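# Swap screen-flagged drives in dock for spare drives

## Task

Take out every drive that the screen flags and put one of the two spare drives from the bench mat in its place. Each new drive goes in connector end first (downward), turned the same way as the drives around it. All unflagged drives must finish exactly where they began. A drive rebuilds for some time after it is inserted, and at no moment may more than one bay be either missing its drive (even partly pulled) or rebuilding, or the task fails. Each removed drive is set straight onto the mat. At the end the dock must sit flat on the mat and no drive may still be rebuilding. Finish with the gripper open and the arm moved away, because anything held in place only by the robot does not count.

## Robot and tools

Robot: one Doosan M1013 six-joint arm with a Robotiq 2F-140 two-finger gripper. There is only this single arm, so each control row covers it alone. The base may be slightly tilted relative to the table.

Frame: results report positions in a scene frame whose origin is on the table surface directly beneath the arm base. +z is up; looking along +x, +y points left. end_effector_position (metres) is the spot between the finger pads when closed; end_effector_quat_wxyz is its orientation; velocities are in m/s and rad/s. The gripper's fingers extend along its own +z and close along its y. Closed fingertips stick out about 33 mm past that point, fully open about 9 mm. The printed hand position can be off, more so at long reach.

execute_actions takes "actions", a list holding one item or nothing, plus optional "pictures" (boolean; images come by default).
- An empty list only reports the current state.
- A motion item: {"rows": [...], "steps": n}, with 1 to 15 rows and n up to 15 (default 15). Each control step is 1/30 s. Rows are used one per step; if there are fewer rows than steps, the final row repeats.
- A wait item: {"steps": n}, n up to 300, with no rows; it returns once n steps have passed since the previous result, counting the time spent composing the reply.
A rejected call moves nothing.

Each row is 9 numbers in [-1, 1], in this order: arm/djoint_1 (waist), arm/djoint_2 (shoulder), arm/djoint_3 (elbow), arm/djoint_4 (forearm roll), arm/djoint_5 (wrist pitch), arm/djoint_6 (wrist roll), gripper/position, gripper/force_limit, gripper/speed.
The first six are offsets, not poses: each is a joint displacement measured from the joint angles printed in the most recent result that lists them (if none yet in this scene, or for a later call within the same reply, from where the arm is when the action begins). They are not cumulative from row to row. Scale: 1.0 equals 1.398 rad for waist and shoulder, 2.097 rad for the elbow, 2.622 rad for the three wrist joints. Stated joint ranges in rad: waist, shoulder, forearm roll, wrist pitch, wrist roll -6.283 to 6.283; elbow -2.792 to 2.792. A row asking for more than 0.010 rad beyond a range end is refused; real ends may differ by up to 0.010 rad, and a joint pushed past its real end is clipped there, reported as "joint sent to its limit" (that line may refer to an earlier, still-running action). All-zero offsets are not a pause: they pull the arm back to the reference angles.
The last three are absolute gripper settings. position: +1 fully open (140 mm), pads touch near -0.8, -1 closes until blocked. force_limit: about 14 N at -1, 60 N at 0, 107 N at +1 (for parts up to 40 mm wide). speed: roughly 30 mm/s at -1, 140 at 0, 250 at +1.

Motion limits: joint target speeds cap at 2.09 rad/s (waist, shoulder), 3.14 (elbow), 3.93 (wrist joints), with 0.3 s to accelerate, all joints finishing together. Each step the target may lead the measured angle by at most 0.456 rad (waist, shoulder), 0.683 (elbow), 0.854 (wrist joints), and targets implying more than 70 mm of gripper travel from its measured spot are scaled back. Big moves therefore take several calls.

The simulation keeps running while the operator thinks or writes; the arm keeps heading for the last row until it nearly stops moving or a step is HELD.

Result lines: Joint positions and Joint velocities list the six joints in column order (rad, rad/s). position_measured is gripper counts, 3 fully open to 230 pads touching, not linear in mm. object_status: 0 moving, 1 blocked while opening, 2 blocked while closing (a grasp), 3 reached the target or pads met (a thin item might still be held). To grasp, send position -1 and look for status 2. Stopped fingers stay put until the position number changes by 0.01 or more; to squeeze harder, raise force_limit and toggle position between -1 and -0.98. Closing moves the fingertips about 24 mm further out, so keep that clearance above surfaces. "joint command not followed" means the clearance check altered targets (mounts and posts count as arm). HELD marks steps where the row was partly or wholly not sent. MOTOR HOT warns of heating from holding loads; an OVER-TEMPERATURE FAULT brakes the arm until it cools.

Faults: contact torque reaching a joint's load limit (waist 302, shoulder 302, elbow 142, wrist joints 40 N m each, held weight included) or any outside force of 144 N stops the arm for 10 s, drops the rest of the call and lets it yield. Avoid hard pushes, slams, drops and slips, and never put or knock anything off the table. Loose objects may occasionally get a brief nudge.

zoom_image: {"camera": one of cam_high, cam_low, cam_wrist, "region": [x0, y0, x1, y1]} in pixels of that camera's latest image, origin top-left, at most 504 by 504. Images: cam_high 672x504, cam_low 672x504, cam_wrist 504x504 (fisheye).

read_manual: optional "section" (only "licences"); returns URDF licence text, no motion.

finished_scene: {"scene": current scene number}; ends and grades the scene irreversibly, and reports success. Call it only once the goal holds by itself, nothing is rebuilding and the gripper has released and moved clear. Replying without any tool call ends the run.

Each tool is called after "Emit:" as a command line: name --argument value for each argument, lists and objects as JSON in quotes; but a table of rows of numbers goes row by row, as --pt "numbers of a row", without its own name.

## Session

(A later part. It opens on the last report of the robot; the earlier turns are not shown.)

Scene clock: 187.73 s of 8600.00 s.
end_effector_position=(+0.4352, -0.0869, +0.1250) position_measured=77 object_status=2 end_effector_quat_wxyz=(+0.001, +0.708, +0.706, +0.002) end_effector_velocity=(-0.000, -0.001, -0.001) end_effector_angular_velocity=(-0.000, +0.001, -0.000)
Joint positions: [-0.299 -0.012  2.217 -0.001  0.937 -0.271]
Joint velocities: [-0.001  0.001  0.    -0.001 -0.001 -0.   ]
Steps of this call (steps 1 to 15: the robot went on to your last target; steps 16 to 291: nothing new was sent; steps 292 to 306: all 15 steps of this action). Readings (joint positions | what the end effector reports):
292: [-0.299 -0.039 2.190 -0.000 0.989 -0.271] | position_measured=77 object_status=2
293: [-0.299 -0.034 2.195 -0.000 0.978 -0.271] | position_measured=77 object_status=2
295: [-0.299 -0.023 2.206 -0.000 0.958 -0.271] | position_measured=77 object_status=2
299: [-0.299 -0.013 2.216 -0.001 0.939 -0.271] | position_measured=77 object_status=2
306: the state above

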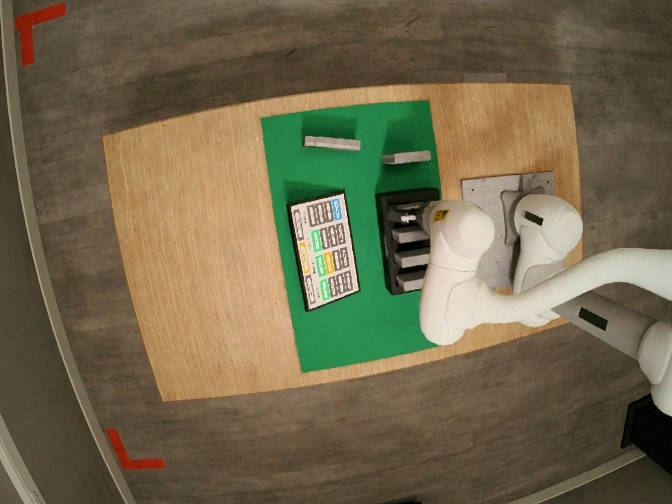

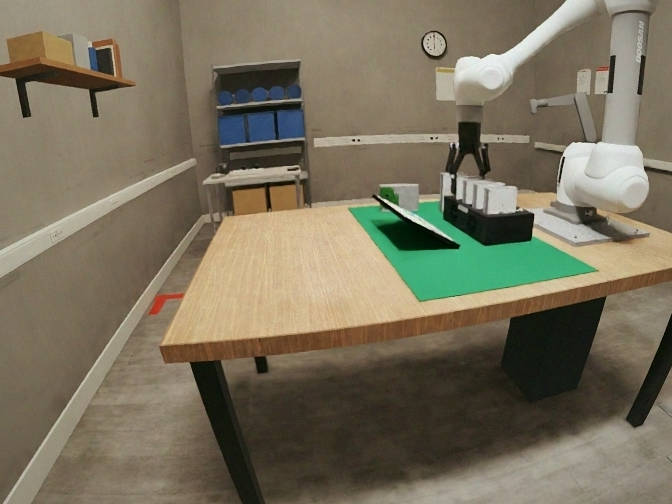

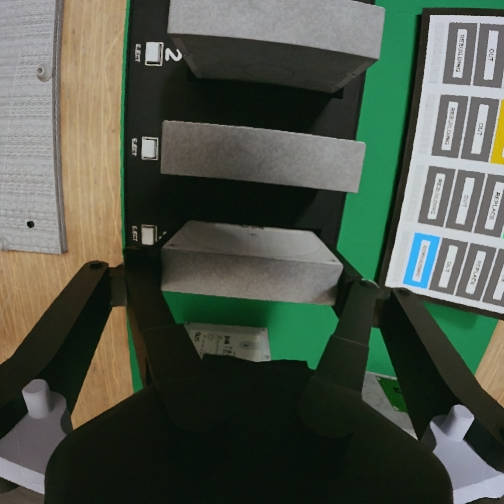

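Emit:
execute_actions --actions '[{"rows":[[0,0,0,0,0,0,1,0.5,0]],"steps":12}]' --pictures false

Emit:
execute_actions --actions '[{"rows":[[0,-0.073,-0.058,0,0.085,0,1,0.5,0]],"steps":14}]' --pictures false

Emit:
execute_actions --actions '[{"rows":[[-0.164,0.263,-0.1626,0,-0.0103,0.586,0.2,0.5,0]],"steps":15}]' --pictures false

Emit:
execute_actions --actions '[{"steps":30}]'

Scene clock: 202.77 s of 8600.00 s.
end_effector_position=(+0.4351, -0.0869, +0.1249) position_measured=3 object_status=0 end_effector_quat_wxyz=(+0.001, +0.708, +0.706, +0.002) end_effector_velocity=(-0.000, -0.000, +0.000) end_effector_angular_velocity=(+0.000, -0.000, -0.002)
Joint positions: [-0.299 -0.012  2.217 -0.001  0.937 -0.271]
Joint velocities: [-0.001 -0.     0.     0.     0.     0.   ]
Steps of this call (steps 1 to 15: the robot went on to your last target; steps 16 to 439: nothing new was sent; steps 440 to 451: all 12 steps of this action). Readings (joint positions | what the end effector reports):
440: [-0.299 -0.012 2.217 -0.000 0.937 -0.271] | position_measured=77 object_status=0
441: [-0.299 -0.012 2.218 -0.000 0.937 -0.271] | position_measured=77 object_status=0
443: [-0.299 -0.012 2.218 -0.000 0.937 -0.271] | position_measured=57 object_status=0
447: [-0.299 -0.012 2.217 -0.000 0.937 -0.271] | position_measured=26 object_status=0
451: the state above

Scene clock: 203.23 s of 8600.00 s.
end_effector_position=(+0.4340, -0.0870, +0.2289) position_measured=3 object_status=3 end_effector_quat_wxyz=(+0.001, +0.708, +0.706, +0.002) end_effector_velocity=(+0.001, -0.001, +0.002) end_effector_angular_velocity=(-0.001, -0.003, -0.001)
Joint positions: [-0.299 -0.114  2.095 -0.001  1.16  -0.271]
Joint velocities: [-0.001 -0.002 -0.003 -0.     0.001 -0.   ]
Steps of this call (steps 1 to 14: all 14 steps of this action). Readings (joint positions | what the end effector reports):
1: [-0.299 -0.013 2.216 -0.001 0.938 -0.271] | position_measured=3 object_status=0
2: [-0.299 -0.018 2.210 -0.001 0.950 -0.271] | position_measured=3 object_status=0
4: [-0.299 -0.048 2.174 -0.001 1.016 -0.271] | position_measured=3 object_status=0
8: [-0.299 -0.109 2.102 -0.001 1.146 -0.271] | position_measured=3 object_status=3
14: the state above

Scene clock: 203.73 s of 8600.00 s.
end_effector_position=(+0.5529, -0.2171, +0.2180) position_measured=103 object_status=0 end_effector_quat_wxyz=(+0.000, +0.960, +0.279, +0.003) end_effector_velocity=(+0.194, -0.283, -0.059) end_effector_angular_velocity=(+0.018, +0.006, -3.005)
Joint positions: [-0.455  0.137  1.862 -0.001  1.141  0.575]
Joint velocities: [-0.298  0.477 -0.441  0.    -0.034  2.707]
Steps of this call (steps 1 to 15: all 15 steps of this action). Readings (joint positions | what the end effector reports):
1: [-0.299 -0.114 2.095 -0.001 1.160 -0.269] | position_measured=3 object_status=0
2: [-0.302 -0.109 2.090 -0.001 1.160 -0.257] | position_measured=9 object_status=0
4: [-0.320 -0.080 2.064 -0.001 1.157 -0.190] | position_measured=24 object_status=0
8: [-0.375 0.009 1.981 -0.001 1.150 0.044] | position_measured=54 object_status=0
15: the state above

Scene clock: 204.73 s of 8600.00 s.
end_effector_position=(+0.5959, -0.2896, +0.1999) position_measured=104 object_status=3 end_effector_quat_wxyz=(-0.001, +0.995, -0.099, +0.003) end_effector_velocity=(-0.001, -0.000, -0.000) end_effector_angular_velocity=(+0.001, +0.001, +0.001)
Joint positions: [-0.528  0.253  1.754 -0.001  1.133  1.266]
Joint velocities: [-0.001 -0.     0.001  0.     0.    -0.002]
Steps of this call (steps 1 to 30: the robot went on to your last target). Readings (joint positions | what the end effector reports):
1: [-0.466 0.153 1.847 -0.001 1.140 0.668] | position_measured=104 object_status=0
2: [-0.475 0.169 1.832 -0.001 1.139 0.763] | position_measured=104 object_status=0
4: [-0.495 0.201 1.803 -0.001 1.136 0.950] | position_measured=104 object_status=0
8: [-0.522 0.244 1.763 -0.001 1.133 1.210] | position_measured=104 object_status=3
30: the state above
The arm was judged still, so your last target was given up. Only a new action makes it travel on or press farther. Fingers that are still opening or closing keep moving.

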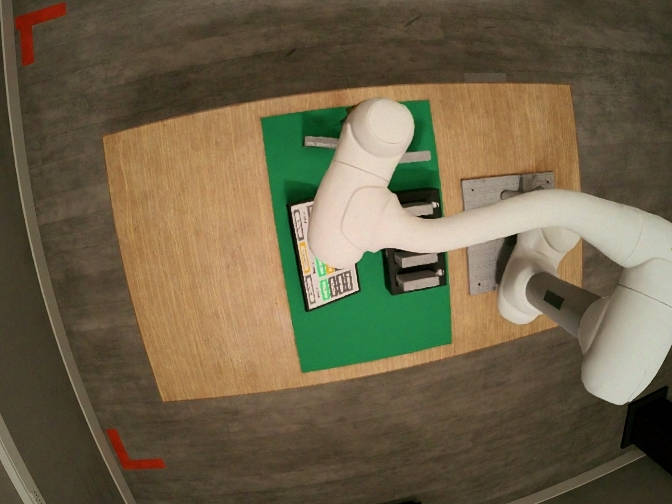

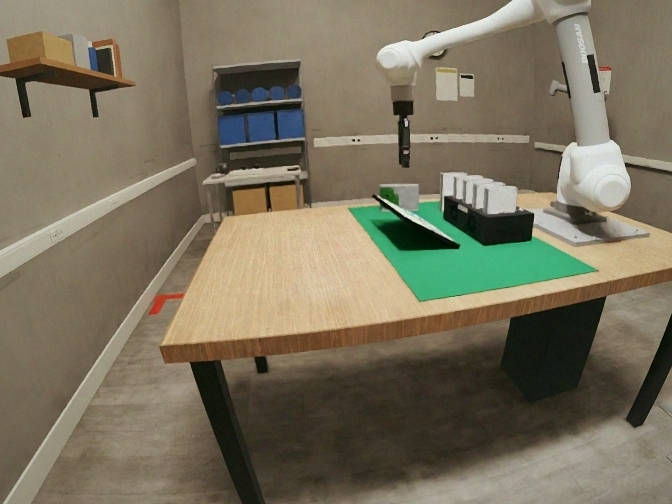

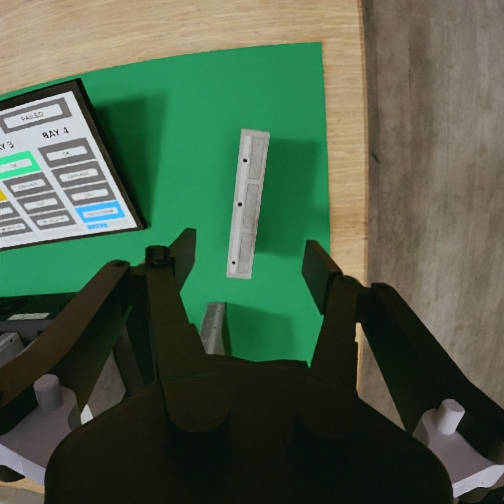

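Emit:
execute_actions --actions '[{"rows":[[0.013,0.094,0.032,0,-0.0752,0.0065,0.2,0.5,0]],"steps":15}]'

Emit:
execute_actions --actions '[{"rows":[[0,0,0,0,0,0,-1,0.5,0]],"steps":15}]' --pictures false

Emit:
execute_actions --actions '[{"steps":8}]'

Scene clock: 211.03 s of 8600.00 s.
end_effector_position=(+0.6196, -0.2880, +0.0794) position_measured=104 object_status=3 end_effector_quat_wxyz=(-0.001, +0.995, -0.098, +0.002) end_effector_velocity=(+0.000, +0.001, -0.002) end_effector_angular_velocity=(+0.002, +0.001, +0.001)
Joint positions: [-0.51   0.385  1.821 -0.001  0.936  1.283]
Joint velocities: [ 0.001  0.002  0.001  0.001 -0.001 -0.001]
Steps of this call (steps 1 to 174: nothing new was sent; steps 175 to 189: all 15 steps of this action). Readings (joint positions | what the end effector reports):
175: [-0.528 0.254 1.754 -0.001 1.131 1.266] | position_measured=104 object_status=3
176: [-0.527 0.260 1.757 -0.001 1.122 1.266] | position_measured=104 object_status=3
178: [-0.522 0.295 1.775 -0.001 1.070 1.271] | position_measured=104 object_status=3
182: [-0.512 0.369 1.814 -0.001 0.960 1.281] | position_measured=104 object_status=3
189: the state above

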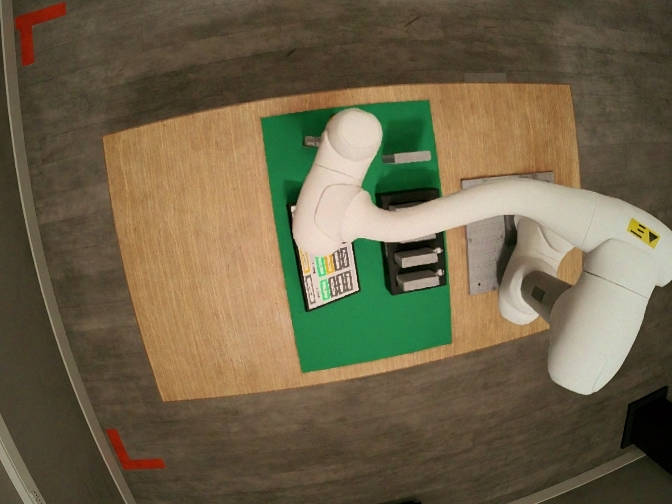

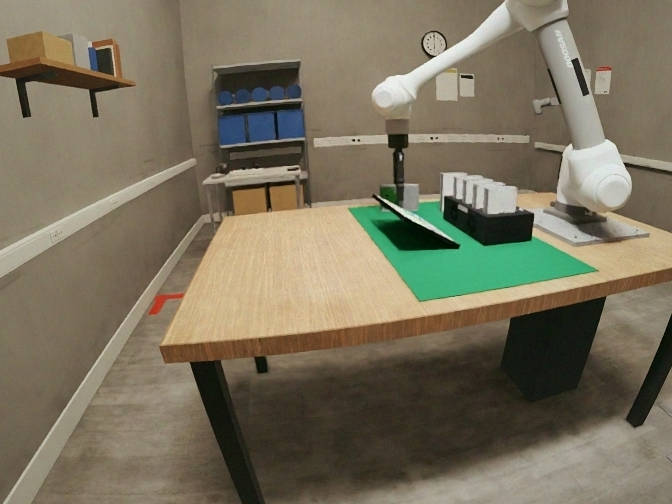

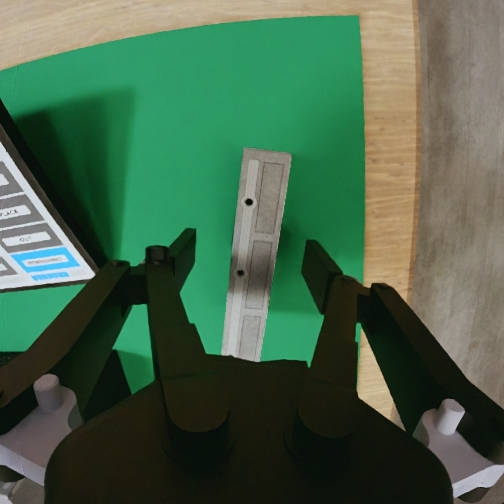

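Scene clock: 211.53 s of 8600.00 s.
end_effector_position=(+0.6196, -0.2879, +0.0794) position_measured=195 object_status=0 end_effector_quat_wxyz=(-0.001, +0.995, -0.098, +0.002) end_effector_velocity=(+0.001, +0.001, +0.000) end_effector_angular_velocity=(+0.001, -0.001, -0.001)
Joint positions: [-0.51   0.385  1.821 -0.001  0.936  1.283]
Joint velocities: [ 0.001  0.    -0.001  0.002 -0.     0.   ]
Steps of this call (steps 1 to 15: all 15 steps of this action). Readings (joint positions | what the end effector reports):
1: [-0.510 0.385 1.821 -0.001 0.936 1.283] | position_measured=104 object_status=0
2: [-0.510 0.385 1.821 -0.001 0.936 1.283] | position_measured=109 object_status=0
4: [-0.510 0.385 1.821 -0.001 0.936 1.283] | position_measured=125 object_status=0
8: [-0.510 0.385 1.821 -0.001 0.936 1.283] | position_measured=155 object_status=0
15: the state above

Scene clock: 211.80 s of 8600.00 s.
end_effector_position=(+0.6196, -0.2879, +0.0794) position_measured=195 object_status=2 end_effector_quat_wxyz=(-0.001, +0.995, -0.098, +0.002) end_effector_velocity=(-0.000, +0.001, -0.000) end_effector_angular_velocity=(+0.000, +0.000, +0.000)
Joint positions: [-0.51   0.385  1.821 -0.001  0.936  1.283]
Joint velocities: [ 0.    -0.     0.001  0.    -0.     0.   ]
Steps of this call (steps 1 to 8: the robot went on to your last target). Readings (joint positions | what the end effector reports):
1: [-0.510 0.385 1.821 -0.001 0.936 1.283] | position_measured=195 object_status=0
2: [-0.510 0.385 1.821 -0.001 0.936 1.283] | position_measured=195 object_status=0
4: [-0.510 0.385 1.821 -0.001 0.936 1.283] | position_measured=195 object_status=2
8: the state above

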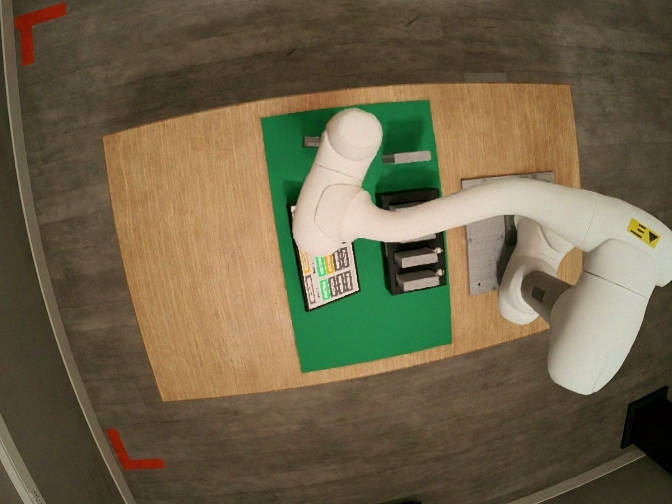

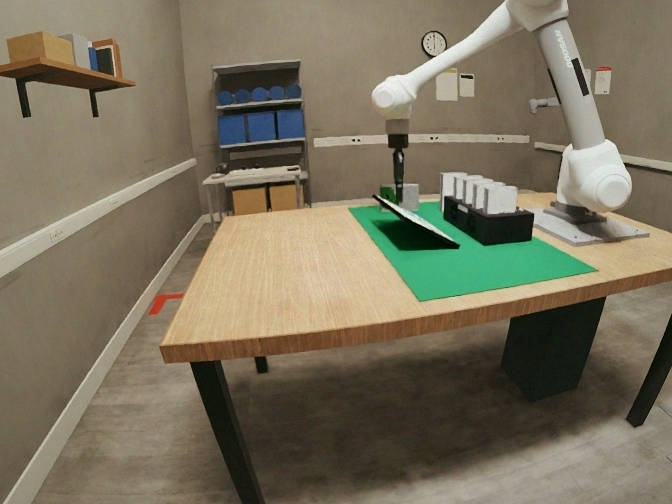

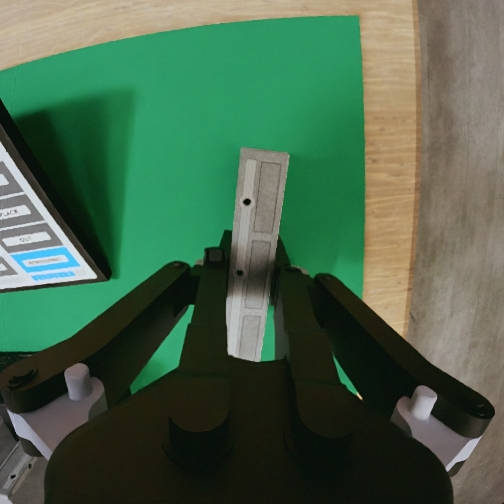

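Emit:
execute_actions --actions '[{"rows":[[0,-0.185,-0.039,0,0.13,0,-1,0.5,0]],"steps":15}]' --pictures false

Emit:
execute_actions --actions '[{"steps":15}]' --pictures false

Emit:
execute_actions --actions '[{"rows":[[0.708,0,0,0,0,-1,-1,0.5,0]],"steps":15}]' --pictures false

Emit:
execute_actions --actions '[{"steps":50}]' --pictures false

Scene clock: 219.73 s of 8600.00 s.
end_effector_position=(+0.5587, -0.2569, +0.2852) position_measured=195 object_status=2 end_effector_quat_wxyz=(-0.001, +0.995, -0.098, +0.002) end_effector_velocity=(-0.069, +0.035, +0.152) end_effector_angular_velocity=(-0.002, -0.001, +0.001)
Joint positions: [-0.51   0.131  1.741 -0.001  1.269  1.283]
Joint velocities: [ 0.    -0.195 -0.06  -0.001  0.253 -0.001]
Steps of this call (steps 1 to 15: the robot went on to your last target; steps 16 to 223: nothing new was sent; steps 224 to 238: all 15 steps of this action). Readings (joint positions | what the end effector reports):
224: [-0.510 0.384 1.821 -0.001 0.936 1.283] | position_measured=195 object_status=2
225: [-0.510 0.378 1.820 -0.001 0.945 1.283] | position_measured=195 object_status=2
227: [-0.510 0.343 1.808 -0.001 0.991 1.283] | position_measured=195 object_status=2
231: [-0.510 0.257 1.781 -0.001 1.104 1.283] | position_measured=195 object_status=2
238: the state above

Scene clock: 220.23 s of 8600.00 s.
end_effector_position=(+0.5567, -0.2559, +0.2888) position_measured=195 object_status=2 end_effector_quat_wxyz=(-0.001, +0.995, -0.098, +0.002) end_effector_velocity=(+0.000, +0.000, +0.000) end_effector_angular_velocity=(-0.001, +0.001, +0.001)
Joint positions: [-0.51   0.126  1.74  -0.001  1.276  1.283]
Joint velocities: [ 0.001  0.    -0.    -0.002  0.     0.001]
Steps of this call (steps 1 to 15: the robot went on to your last target). Readings (joint positions | what the end effector reports):
1: [-0.510 0.127 1.740 -0.001 1.274 1.283] | position_measured=195 object_status=2
2: [-0.510 0.127 1.740 -0.001 1.275 1.283] | position_measured=195 object_status=2
4: [-0.510 0.126 1.740 -0.001 1.276 1.283] | position_measured=195 object_status=2
8: [-0.510 0.126 1.740 -0.001 1.276 1.283] | position_measured=195 object_status=2
15: the state above
The arm was judged still, so your last target was given up. Only a new action makes it travel on or press farther. Fingers that are still opening or closing keep moving.

Scene clock: 220.73 s of 8600.00 s.
end_effector_position=(+0.6098, -0.0568, +0.2896) position_measured=195 object_status=2 end_effector_quat_wxyz=(+0.000, +0.926, +0.377, +0.002) end_effector_velocity=(+0.044, +0.477, +0.002) end_effector_angular_velocity=(-0.012, -0.005, +2.241)
Joint positions: [-0.172  0.126  1.74  -0.001  1.276  0.65 ]
Joint velocities: [ 0.782 -0.    -0.001 -0.002 -0.    -1.458]
Steps of this call (steps 1 to 15: all 15 steps of this action). Readings (joint positions | what the end effector reports):
1: [-0.509 0.126 1.740 -0.001 1.276 1.281] | position_measured=195 object_status=2
2: [-0.503 0.126 1.740 -0.001 1.276 1.269] | position_measured=195 object_status=2
4: [-0.468 0.126 1.740 -0.001 1.276 1.202] | position_measured=195 object_status=2
8: [-0.358 0.126 1.740 -0.001 1.276 0.998] | position_measured=195 object_status=2
15: the state above

Scene clock: 222.40 s of 8600.00 s.
end_effector_position=(+0.5183, +0.3258, +0.2900) position_measured=195 object_status=2 end_effector_quat_wxyz=(+0.002, -0.136, +0.991, +0.000) end_effector_velocity=(-0.000, +0.001, +0.000) end_effector_angular_velocity=(+0.001, -0.001, +0.001)
Joint positions: [ 0.48   0.126  1.74  -0.001  1.276 -1.339]
Joint velocities: [ 0.001 -0.    -0.     0.    -0.     0.   ]
Steps of this call (steps 1 to 50: the robot went on to your last target). Readings (joint positions | what the end effector reports):
1: [-0.146 0.126 1.740 -0.001 1.276 0.600] | position_measured=195 object_status=2
2: [-0.119 0.126 1.740 -0.001 1.276 0.551] | position_measured=195 object_status=2
4: [-0.066 0.126 1.740 -0.001 1.276 0.451] | position_measured=195 object_status=2
8: [0.040 0.126 1.740 -0.001 1.276 0.253] | position_measured=195 object_status=2
50: the state above

Stop ~6 mm above, then settle.

Emit:
execute_actions --actions '[{"rows":[[0,0.060,0.1487,0,-0.151,-0.0885,-1,0.5,0]],"steps":15}]' --pictures false

Emit:
execute_actions --actions '[{"steps":15}]' --pictures false

Emit:
execute_actions --actions '[{"rows":[[0,0.005,0.0024,0,-0.0046,0,-1,0.5,0]],"steps":12}]'

Scene clock: 226.30 s of 8600.00 s.
end_effector_position=(+0.4733, +0.3009, +0.0881) position_measured=195 object_status=2 end_effector_quat_wxyz=(+0.002, -0.250, +0.968, +0.000) end_effector_velocity=(-0.000, +0.001, -0.014) end_effector_angular_velocity=(+0.012, -0.023, +0.035)
Joint positions: [ 0.48   0.21   2.05  -0.001  0.883 -1.57 ]
Joint velocities: [ 0.003  0.004  0.026 -0.    -0.057 -0.032]
Steps of this call (steps 1 to 15: the robot went on to your last target; steps 16 to 102: nothing new was sent; steps 103 to 117: all 15 steps of this action). Readings (joint positions | what the end effector reports):
103: [0.480 0.126 1.741 -0.001 1.275 -1.340] | position_measured=195 object_status=2
104: [0.480 0.128 1.750 -0.001 1.263 -1.347] | position_measured=195 object_status=2
106: [0.480 0.142 1.800 -0.001 1.199 -1.384] | position_measured=195 object_status=2
110: [0.480 0.172 1.911 -0.001 1.059 -1.466] | position_measured=195 object_status=2
117: the state above

Scene clock: 226.80 s of 8600.00 s.
end_effector_position=(+0.4732, +0.3008, +0.0874) position_measured=195 object_status=2 end_effector_quat_wxyz=(+0.003, -0.250, +0.968, +0.000) end_effector_velocity=(-0.001, +0.001, -0.000) end_effector_angular_velocity=(+0.001, +0.001, +0.000)
Joint positions: [ 0.48   0.21   2.051 -0.001  0.88  -1.571]
Joint velocities: [ 0.003  0.     0.001  0.001 -0.     0.001]
Steps of this call (steps 1 to 15: the robot went on to your last target). Readings (joint positions | what the end effector reports):
1: [0.480 0.210 2.051 -0.001 0.881 -1.570] | position_measured=195 object_status=2
2: [0.480 0.210 2.051 -0.001 0.881 -1.571] | position_measured=195 object_status=2
4: [0.480 0.210 2.051 -0.001 0.881 -1.571] | position_measured=195 object_status=2
8: [0.480 0.210 2.051 -0.001 0.880 -1.571] | position_measured=195 object_status=2
15: the state above
The arm was judged still, so your last target was given up. Only a new action makes it travel on or press farther. Fingers that are still opening or closing keep moving.

Scene clock: 227.20 s of 8600.00 s.
end_effector_position=(+0.4732, +0.3008, +0.0813) position_measured=195 object_status=2 end_effector_quat_wxyz=(+0.003, -0.250, +0.968, +0.000) end_effector_velocity=(-0.000, -0.000, -0.000) end_effector_angular_velocity=(+0.000, +0.001, -0.002)
Joint positions: [ 0.48   0.217  2.056 -0.001  0.868 -1.571]
Joint velocities: [-0.001  0.     0.001  0.001 -0.     0.001]
Steps of this call (steps 1 to 12: all 12 steps of this action). Readings (joint positions | what the end effector reports):
1: [0.480 0.210 2.052 -0.001 0.879 -1.571] | position_measured=195 object_status=2
2: [0.480 0.213 2.054 -0.001 0.874 -1.571] | position_measured=195 object_status=2
4: [0.480 0.216 2.056 -0.001 0.869 -1.571] | position_measured=195 object_status=2
8: [0.480 0.217 2.056 -0.001 0.868 -1.571] | position_measured=195 object_status=2
12: the state above

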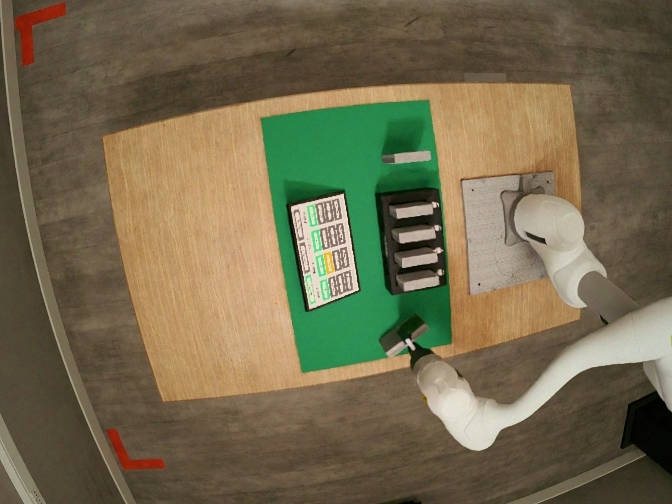

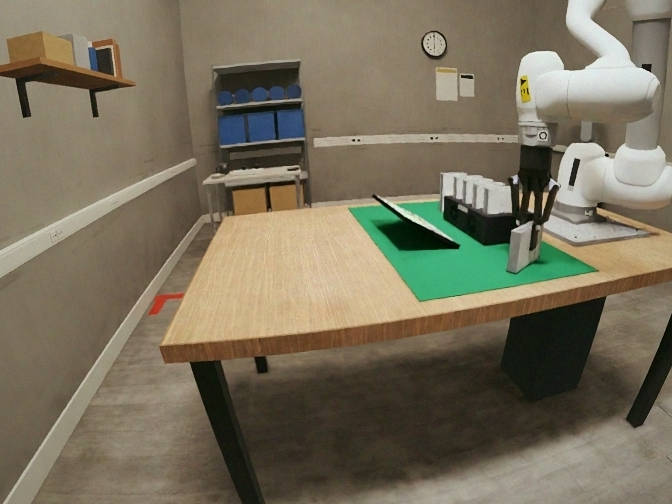

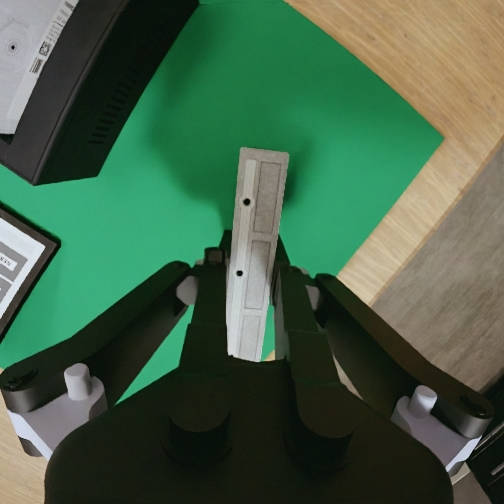

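Emit:
execute_actions --actions '[{"rows":[[0,0,0,0,0,0,0.1,0.5,0]],"steps":12}]' --pictures false

Emit:
execute_actions --actions '[{"rows":[[0,-0.06,-0.04,0,0.065,0,0.1,0.5,0]],"steps":12}]' --pictures false

Emit:
execute_actions --actions '[{"rows":[[0,0.3225,-0.2184,0,0.3017,0,0.1,0.5,0]],"steps":15}]' --pictures false

Emit:
execute_actions --actions '[{"steps":15}]' --pictures false

Emit:
execute_actions --actions '[{"rows":[[0,0.0655,0.0258,0,-0.0555,0,0.1,0.5,0]],"steps":15}]'

Scene clock: 236.93 s of 8600.00 s.
end_effector_position=(+0.4732, +0.3008, +0.0813) position_measured=117 object_status=0 end_effector_quat_wxyz=(+0.003, -0.250, +0.968, +0.000) end_effector_velocity=(-0.001, -0.001, -0.001) end_effector_angular_velocity=(-0.001, +0.001, -0.000)
Joint positions: [ 0.48   0.217  2.056 -0.001  0.868 -1.571]
Joint velocities: [-0.001  0.     0.001 -0.001  0.     0.   ]
Steps of this call (steps 1 to 15: the robot went on to your last target; steps 16 to 280: nothing new was sent; steps 281 to 292: all 12 steps of this action). Readings (joint positions | what the end effector reports):
281: [0.480 0.217 2.056 -0.001 0.868 -1.571] | position_measured=195 object_status=0
282: [0.480 0.217 2.056 -0.001 0.868 -1.571] | position_measured=195 object_status=0
284: [0.480 0.217 2.056 -0.001 0.868 -1.571] | position_measured=175 object_status=0
288: [0.480 0.217 2.056 -0.001 0.868 -1.571] | position_measured=144 object_status=0
292: the state above

Scene clock: 237.33 s of 8600.00 s.
end_effector_position=(+0.4747, +0.3016, +0.1665) position_measured=117 object_status=3 end_effector_quat_wxyz=(+0.001, -0.250, +0.968, -0.000) end_effector_velocity=(+0.001, +0.001, +0.003) end_effector_angular_velocity=(+0.002, -0.004, -0.000)
Joint positions: [ 0.48   0.133  1.973 -0.001  1.039 -1.571]
Joint velocities: [ 0.    -0.003 -0.004  0.     0.002  0.001]
Steps of this call (steps 1 to 12: all 12 steps of this action). Readings (joint positions | what the end effector reports):
1: [0.480 0.216 2.056 -0.001 0.869 -1.571] | position_measured=117 object_status=0
2: [0.480 0.211 2.051 -0.001 0.882 -1.571] | position_measured=117 object_status=0
4: [0.480 0.179 2.019 -0.001 0.946 -1.571] | position_measured=117 object_status=0
8: [0.480 0.133 1.973 -0.001 1.036 -1.571] | position_measured=117 object_status=3
12: the state above

Scene clock: 237.83 s of 8600.00 s.
end_effector_position=(+0.4980, +0.3145, +0.1699) position_measured=117 object_status=3 end_effector_quat_wxyz=(-0.365, -0.231, +0.897, -0.095) end_effector_velocity=(+0.022, +0.012, +0.017) end_effector_angular_velocity=(-0.190, +0.344, -0.001)
Joint positions: [ 0.48   0.579  1.52  -0.001  1.821 -1.571]
Joint velocities: [-0.     0.226 -0.23   0.     0.396  0.   ]
Steps of this call (steps 1 to 15: all 15 steps of this action). Readings (joint positions | what the end effector reports):
1: [0.480 0.134 1.972 -0.001 1.040 -1.571] | position_measured=117 object_status=3
2: [0.480 0.140 1.965 -0.001 1.052 -1.571] | position_measured=117 object_status=3
4: [0.480 0.175 1.929 -0.001 1.114 -1.571] | position_measured=117 object_status=3
8: [0.480 0.339 1.763 -0.001 1.401 -1.571] | position_measured=117 object_status=3
15: the state above

Scene clock: 238.33 s of 8600.00 s.
end_effector_position=(+0.4984, +0.3147, +0.1705) position_measured=117 object_status=3 end_effector_quat_wxyz=(-0.369, -0.231, +0.895, -0.096) end_effector_velocity=(-0.001, -0.001, -0.001) end_effector_angular_velocity=(-0.002, +0.002, +0.001)
Joint positions: [ 0.48   0.584  1.515 -0.001  1.83  -1.571]
Joint velocities: [ 0.     0.     0.003 -0.001  0.    -0.   ]
Steps of this call (steps 1 to 15: the robot went on to your last target). Readings (joint positions | what the end effector reports):
1: [0.480 0.583 1.516 -0.001 1.828 -1.571] | position_measured=117 object_status=3
2: [0.480 0.584 1.515 -0.001 1.829 -1.571] | position_measured=117 object_status=3
4: [0.480 0.584 1.515 -0.001 1.829 -1.571] | position_measured=117 object_status=3
8: [0.480 0.584 1.515 -0.001 1.830 -1.571] | position_measured=117 object_status=3
15: the state above
The arm was judged still, so your last target was given up. Only a new action makes it travel on or press farther. Fingers that are still opening or closing keep moving.

Scene clock: 238.83 s of 8600.00 s.
end_effector_position=(+0.4988, +0.3149, +0.0701) position_measured=117 object_status=3 end_effector_quat_wxyz=(-0.369, -0.231, +0.895, -0.096) end_effector_velocity=(-0.001, +0.001, -0.001) end_effector_angular_velocity=(-0.000, +0.002, +0.001)
Joint positions: [ 0.48   0.676  1.569 -0.001  1.684 -1.571]
Joint velocities: [ 0.002  0.001  0.001  0.001 -0.     0.   ]
Steps of this call (steps 1 to 15: all 15 steps of this action). Readings (joint positions | what the end effector reports):
1: [0.480 0.585 1.515 -0.001 1.829 -1.571] | position_measured=117 object_status=3
2: [0.480 0.590 1.518 -0.001 1.819 -1.571] | position_measured=117 object_status=3
4: [0.480 0.624 1.538 -0.001 1.766 -1.571] | position_measured=117 object_status=3
8: [0.480 0.674 1.568 -0.001 1.688 -1.571] | position_measured=117 object_status=3
15: the state above

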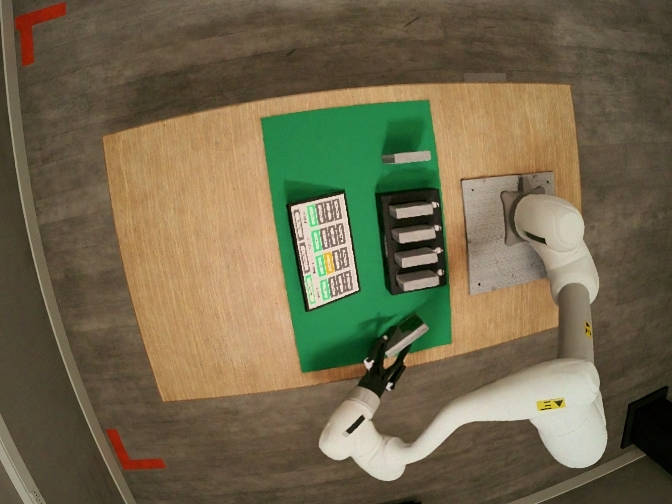

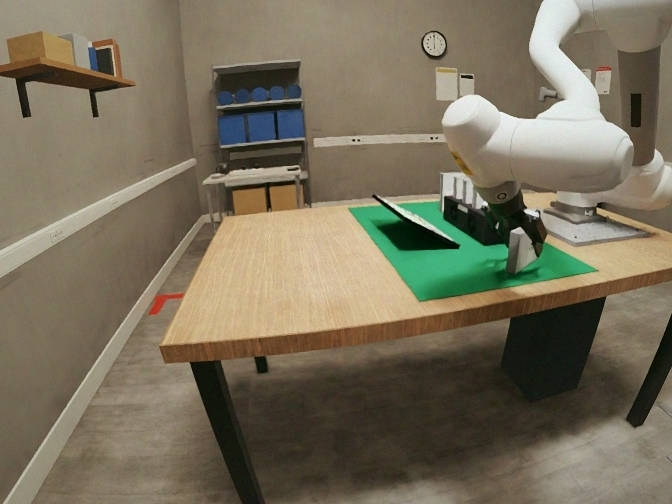

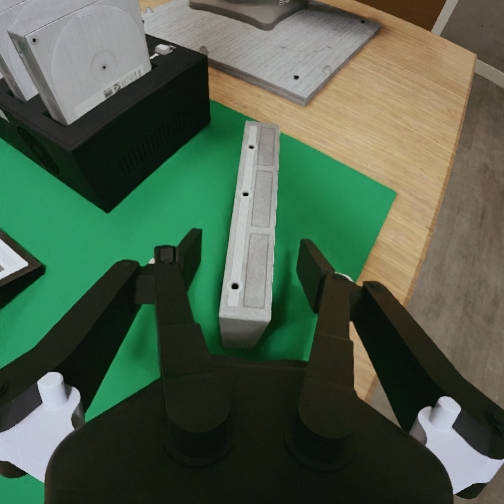

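Emit:
execute_actions --actions '[{"rows":[[0,0,0,0,0,0,-1,1,0]],"steps":15}]' --pictures false

Emit:
execute_actions --actions '[{"rows":[[0,0,0,0,0,0,-1,1,0],[0,0,0,0,0,0,-1,1,0],[0,0,0,0,0,0,-1,1,0],[0,-0.0655,-0.0258,0,0.0555,0,-1,1,0]],"steps":15}]' --pictures false

Emit:
execute_actions --actions '[{"rows":[[0,-0.324,0.186,0,-0.2757,0,-1,1,0]],"steps":15}]' --pictures false

Emit:
execute_actions --actions '[{"steps":12}]' --pictures false

Emit:
execute_actions --actions '[{"rows":[[0,-0.118,0.242,0,-0.4306,0,-1,1,0]],"steps":15}]' --pictures false

Emit:
execute_actions --actions '[{"steps":20}]' --pictures false

Emit:
execute_actions --actions '[{"rows":[[0,0.05,0.015,0,-0.0387,0,-1,1,0]],"steps":15}]'

Emit:
zoom_image --camera "cam_low" --region '[440,170,620,310]'

Scene clock: 250.57 s of 8600.00 s.
end_effector_position=(+0.4987, +0.3149, +0.0700) position_measured=196 object_status=0 end_effector_quat_wxyz=(-0.369, -0.231, +0.895, -0.096) end_effector_velocity=(+0.001, -0.000, +0.000) end_effector_angular_velocity=(+0.001, -0.001, +0.001)
Joint positions: [ 0.48   0.676  1.569 -0.001  1.684 -1.571]
Joint velocities: [-0.001 -0.    -0.001 -0.001 -0.    -0.001]
Steps of this call (steps 1 to 15: the robot went on to your last target; steps 16 to 337: nothing new was sent; steps 338 to 352: all 15 steps of this action). Readings (joint positions | what the end effector reports):
338: [0.480 0.676 1.569 -0.001 1.684 -1.571] | position_measured=117 object_status=0
339: [0.480 0.676 1.569 -0.001 1.684 -1.571] | position_measured=122 object_status=0
341: [0.480 0.676 1.569 -0.001 1.684 -1.571] | position_measured=137 object_status=0
345: [0.480 0.676 1.569 -0.001 1.684 -1.571] | position_measured=168 object_status=0
352: the state above

Scene clock: 251.07 s of 8600.00 s.
end_effector_position=(+0.4983, +0.3147, +0.1702) position_measured=196 object_status=2 end_effector_quat_wxyz=(-0.369, -0.231, +0.895, -0.096) end_effector_velocity=(+0.001, +0.000, +0.003) end_effector_angular_velocity=(+0.002, -0.002, -0.002)
Joint positions: [ 0.48   0.584  1.515 -0.001  1.829 -1.571]
Joint velocities: [-0.001 -0.002 -0.004  0.001  0.004 -0.   ]
Steps of this call (steps 1 to 15: all 15 steps of this action). Readings (joint positions | what the end effector reports):
1: [0.480 0.676 1.569 -0.001 1.684 -1.571] | position_measured=196 object_status=0
2: [0.480 0.676 1.569 -0.001 1.684 -1.571] | position_measured=196 object_status=2
4: [0.480 0.675 1.569 -0.001 1.685 -1.571] | position_measured=196 object_status=2
8: [0.480 0.617 1.533 -0.001 1.777 -1.571] | position_measured=196 object_status=2
15: the state above

Scene clock: 251.57 s of 8600.00 s.
end_effector_position=(+0.4901, +0.3102, +0.2000) position_measured=196 object_status=2 end_effector_quat_wxyz=(-0.002, -0.250, +0.968, -0.001) end_effector_velocity=(+0.001, +0.001, +0.036) end_effector_angular_velocity=(+0.197, -0.353, -0.000)
Joint positions: [ 0.48   0.136  1.901 -0.001  1.115 -1.571]
Joint velocities: [-0.001 -0.231  0.195  0.001 -0.368 -0.001]
Steps of this call (steps 1 to 15: all 15 steps of this action). Readings (joint positions | what the end effector reports):
1: [0.480 0.583 1.515 -0.001 1.829 -1.571] | position_measured=196 object_status=2
2: [0.480 0.577 1.521 -0.001 1.818 -1.571] | position_measured=196 object_status=2
4: [0.480 0.542 1.553 -0.001 1.761 -1.571] | position_measured=196 object_status=2
8: [0.480 0.378 1.696 -0.001 1.498 -1.571] | position_measured=196 object_status=2
15: the state above

Scene clock: 251.97 s of 8600.00 s.
end_effector_position=(+0.4903, +0.3103, +0.2008) position_measured=196 object_status=2 end_effector_quat_wxyz=(+0.002, -0.250, +0.968, +0.000) end_effector_velocity=(-0.000, +0.000, +0.000) end_effector_angular_velocity=(+0.000, -0.000, +0.001)
Joint positions: [ 0.48   0.131  1.905 -0.001  1.107 -1.571]
Joint velocities: [ 0.001 -0.    -0.     0.    -0.     0.   ]
Steps of this call (steps 1 to 12: the robot went on to your last target). Readings (joint positions | what the end effector reports):
1: [0.480 0.132 1.904 -0.001 1.108 -1.571] | position_measured=196 object_status=2
2: [0.480 0.132 1.905 -0.001 1.107 -1.571] | position_measured=196 object_status=2
4: [0.480 0.132 1.905 -0.001 1.107 -1.571] | position_measured=196 object_status=2
8: [0.480 0.131 1.905 -0.001 1.107 -1.571] | position_measured=196 object_status=2
12: the state above

Scene clock: 252.47 s of 8600.00 s.
end_effector_position=(+0.5056, +0.3190, +0.1424) position_measured=196 object_status=2 end_effector_quat_wxyz=(+0.342, -0.234, +0.906, +0.088) end_effector_velocity=(+0.033, +0.017, +0.104) end_effector_angular_velocity=(+0.538, -0.973, -0.001)
Joint positions: [ 0.48  -0.024  2.384 -0.001  0.065 -1.571]
Joint velocities: [-0.002 -0.168  0.514 -0.    -1.458 -0.001]
Steps of this call (steps 1 to 15: all 15 steps of this action). Readings (joint positions | what the end effector reports):
1: [0.480 0.131 1.906 -0.001 1.105 -1.571] | position_measured=196 object_status=2
2: [0.480 0.129 1.913 -0.001 1.093 -1.571] | position_measured=196 object_status=2
4: [0.480 0.116 1.952 -0.001 1.026 -1.571] | position_measured=196 object_status=2
8: [0.480 0.059 2.128 -0.001 0.720 -1.571] | position_measured=196 object_status=2
15: the state above

Scene clock: 253.13 s of 8600.00 s.
end_effector_position=(+0.5080, +0.3203, +0.1499) position_measured=196 object_status=2 end_effector_quat_wxyz=(+0.373, -0.231, +0.894, +0.096) end_effector_velocity=(+0.001, +0.000, +0.001) end_effector_angular_velocity=(+0.000, -0.001, -0.000)
Joint positions: [ 0.48  -0.034  2.413 -0.001 -0.022 -1.571]
Joint velocities: [-0.    -0.    -0.001  0.001  0.    -0.001]
Steps of this call (steps 1 to 20: the robot went on to your last target). Readings (joint positions | what the end effector reports):
1: [0.480 -0.029 2.399 -0.001 0.022 -1.571] | position_measured=196 object_status=2
2: [0.480 -0.032 2.408 -0.001 -0.005 -1.571] | position_measured=196 object_status=2
4: [0.480 -0.034 2.412 -0.001 -0.021 -1.571] | position_measured=196 object_status=2
8: [0.480 -0.034 2.413 -0.001 -0.022 -1.571] | position_measured=196 object_status=2
20: the state above

Scene clock: 253.63 s of 8600.00 s.
end_effector_position=(+0.5086, +0.3207, +0.1129) position_measured=196 object_status=2 end_effector_quat_wxyz=(+0.373, -0.231, +0.894, +0.096) end_effector_velocity=(+0.000, -0.000, -0.000) end_effector_angular_velocity=(-0.000, +0.000, -0.000)
Joint positions: [ 0.48   0.036  2.444 -0.001 -0.124 -1.571]
Joint velocities: [-0.001  0.     0.    -0.001 -0.     0.   ]
Steps of this call (steps 1 to 15: all 15 steps of this action). Readings (joint positions | what the end effector reports):
1: [0.480 -0.033 2.413 -0.001 -0.023 -1.571] | position_measured=196 object_status=2
2: [0.480 -0.027 2.416 -0.001 -0.033 -1.571] | position_measured=196 object_status=2
4: [0.480 0.006 2.431 -0.001 -0.081 -1.571] | position_measured=196 object_status=2
8: [0.480 0.036 2.444 -0.001 -0.123 -1.571] | position_measured=196 object_status=2
15: the state above

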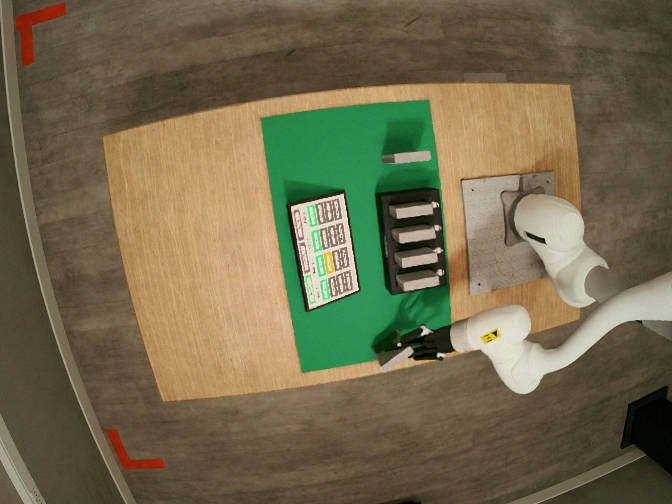

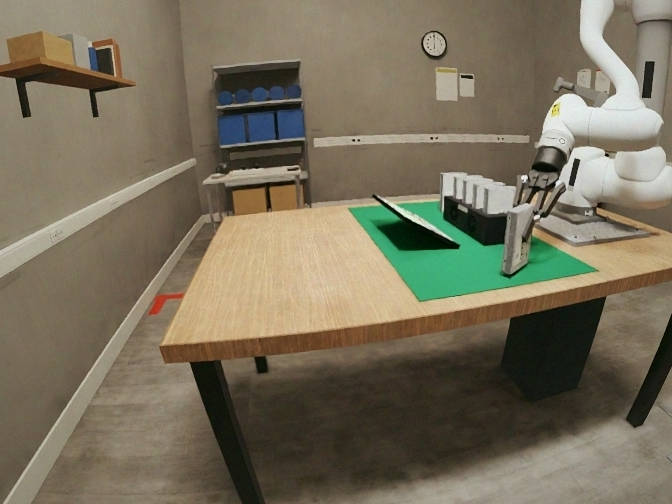

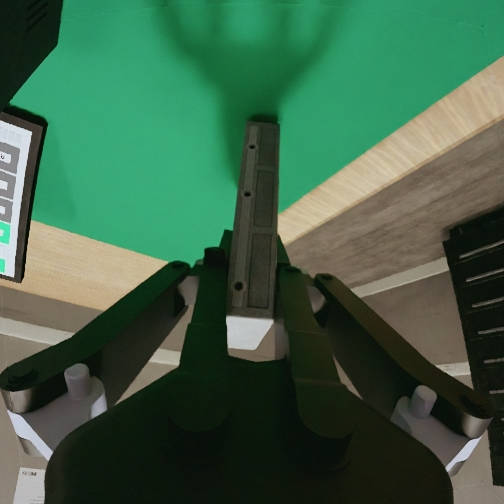

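Region (440, 170, 620, 310) of cam_low's 672x504 image, scaled by 2.800, with more detail than that image has.

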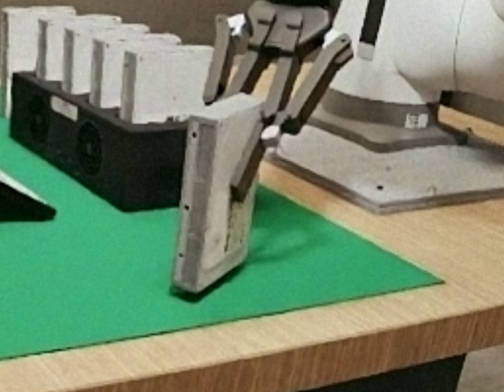

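Emit:
execute_actions --actions '[{"rows":[[0,0.0083,0.0025,0,-0.0064,0,-1,1,0]],"steps":15}]'

Emit:
zoom_image --camera "cam_low" --region '[480,230,560,290]'

Scene clock: 257.67 s of 8600.00 s.
end_effector_position=(+0.5084, +0.3205, +0.1069) position_measured=196 object_status=2 end_effector_quat_wxyz=(+0.373, -0.231, +0.894, +0.096) end_effector_velocity=(+0.000, +0.001, +0.000) end_effector_angular_velocity=(-0.000, -0.001, +0.001)
Joint positions: [ 0.48   0.048  2.449 -0.001 -0.14  -1.571]
Joint velocities: [ 0.001  0.    -0.001 -0.     0.    -0.001]
Steps of this call (steps 1 to 15: the robot went on to your last target; steps 16 to 106: nothing new was sent; steps 107 to 121: all 15 steps of this action). Readings (joint positions | what the end effector reports):
107: [0.480 0.037 2.444 -0.001 -0.125 -1.571] | position_measured=196 object_status=2
108: [0.480 0.041 2.446 -0.001 -0.131 -1.571] | position_measured=196 object_status=2
110: [0.480 0.047 2.449 -0.001 -0.139 -1.571] | position_measured=196 object_status=2
114: [0.480 0.048 2.449 -0.001 -0.140 -1.571] | position_measured=196 object_status=2
121: the state above

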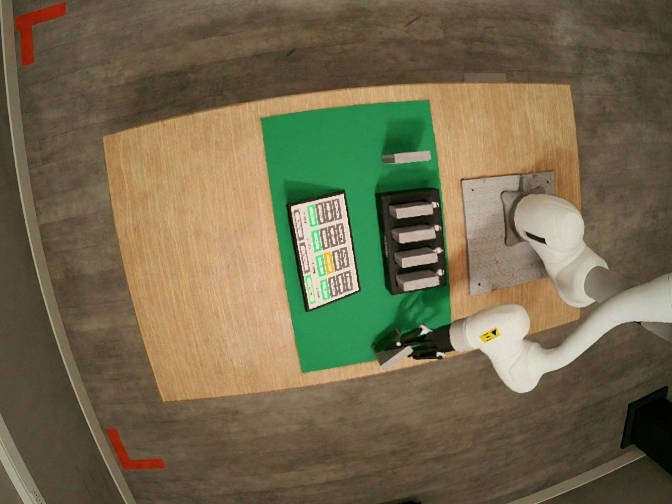

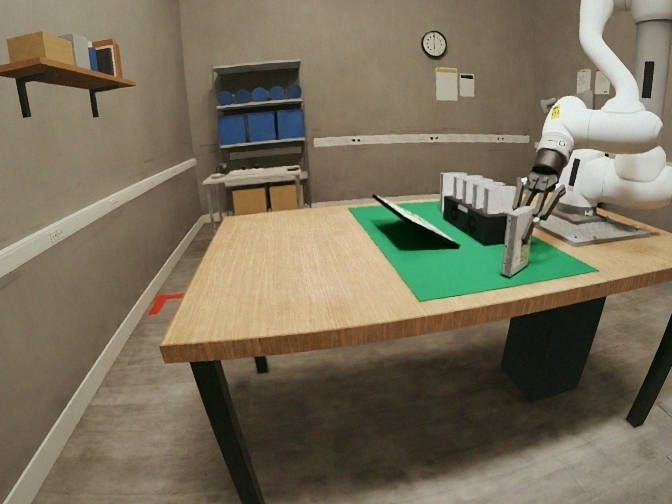

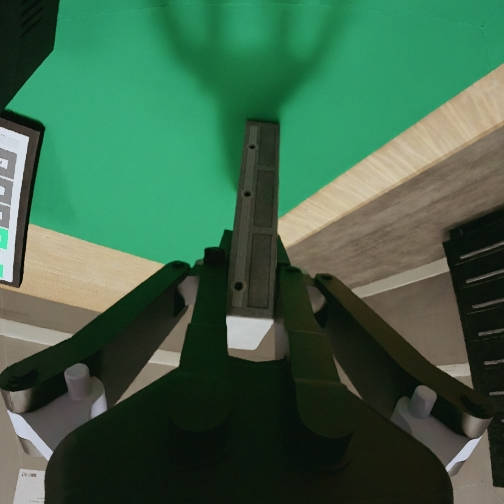

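Region (480, 230, 560, 290) of cam_low's 672x504 image, scaled by 6.300, with more detail than that image has; it fills the top 378 rows of this view, and the rest is white.

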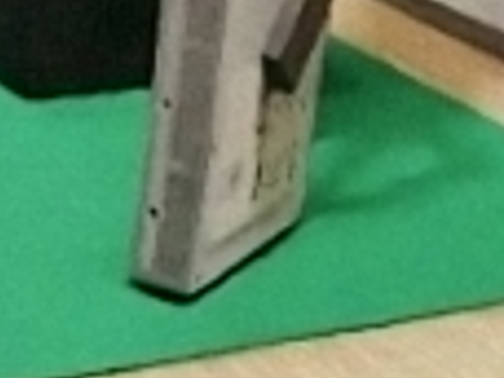

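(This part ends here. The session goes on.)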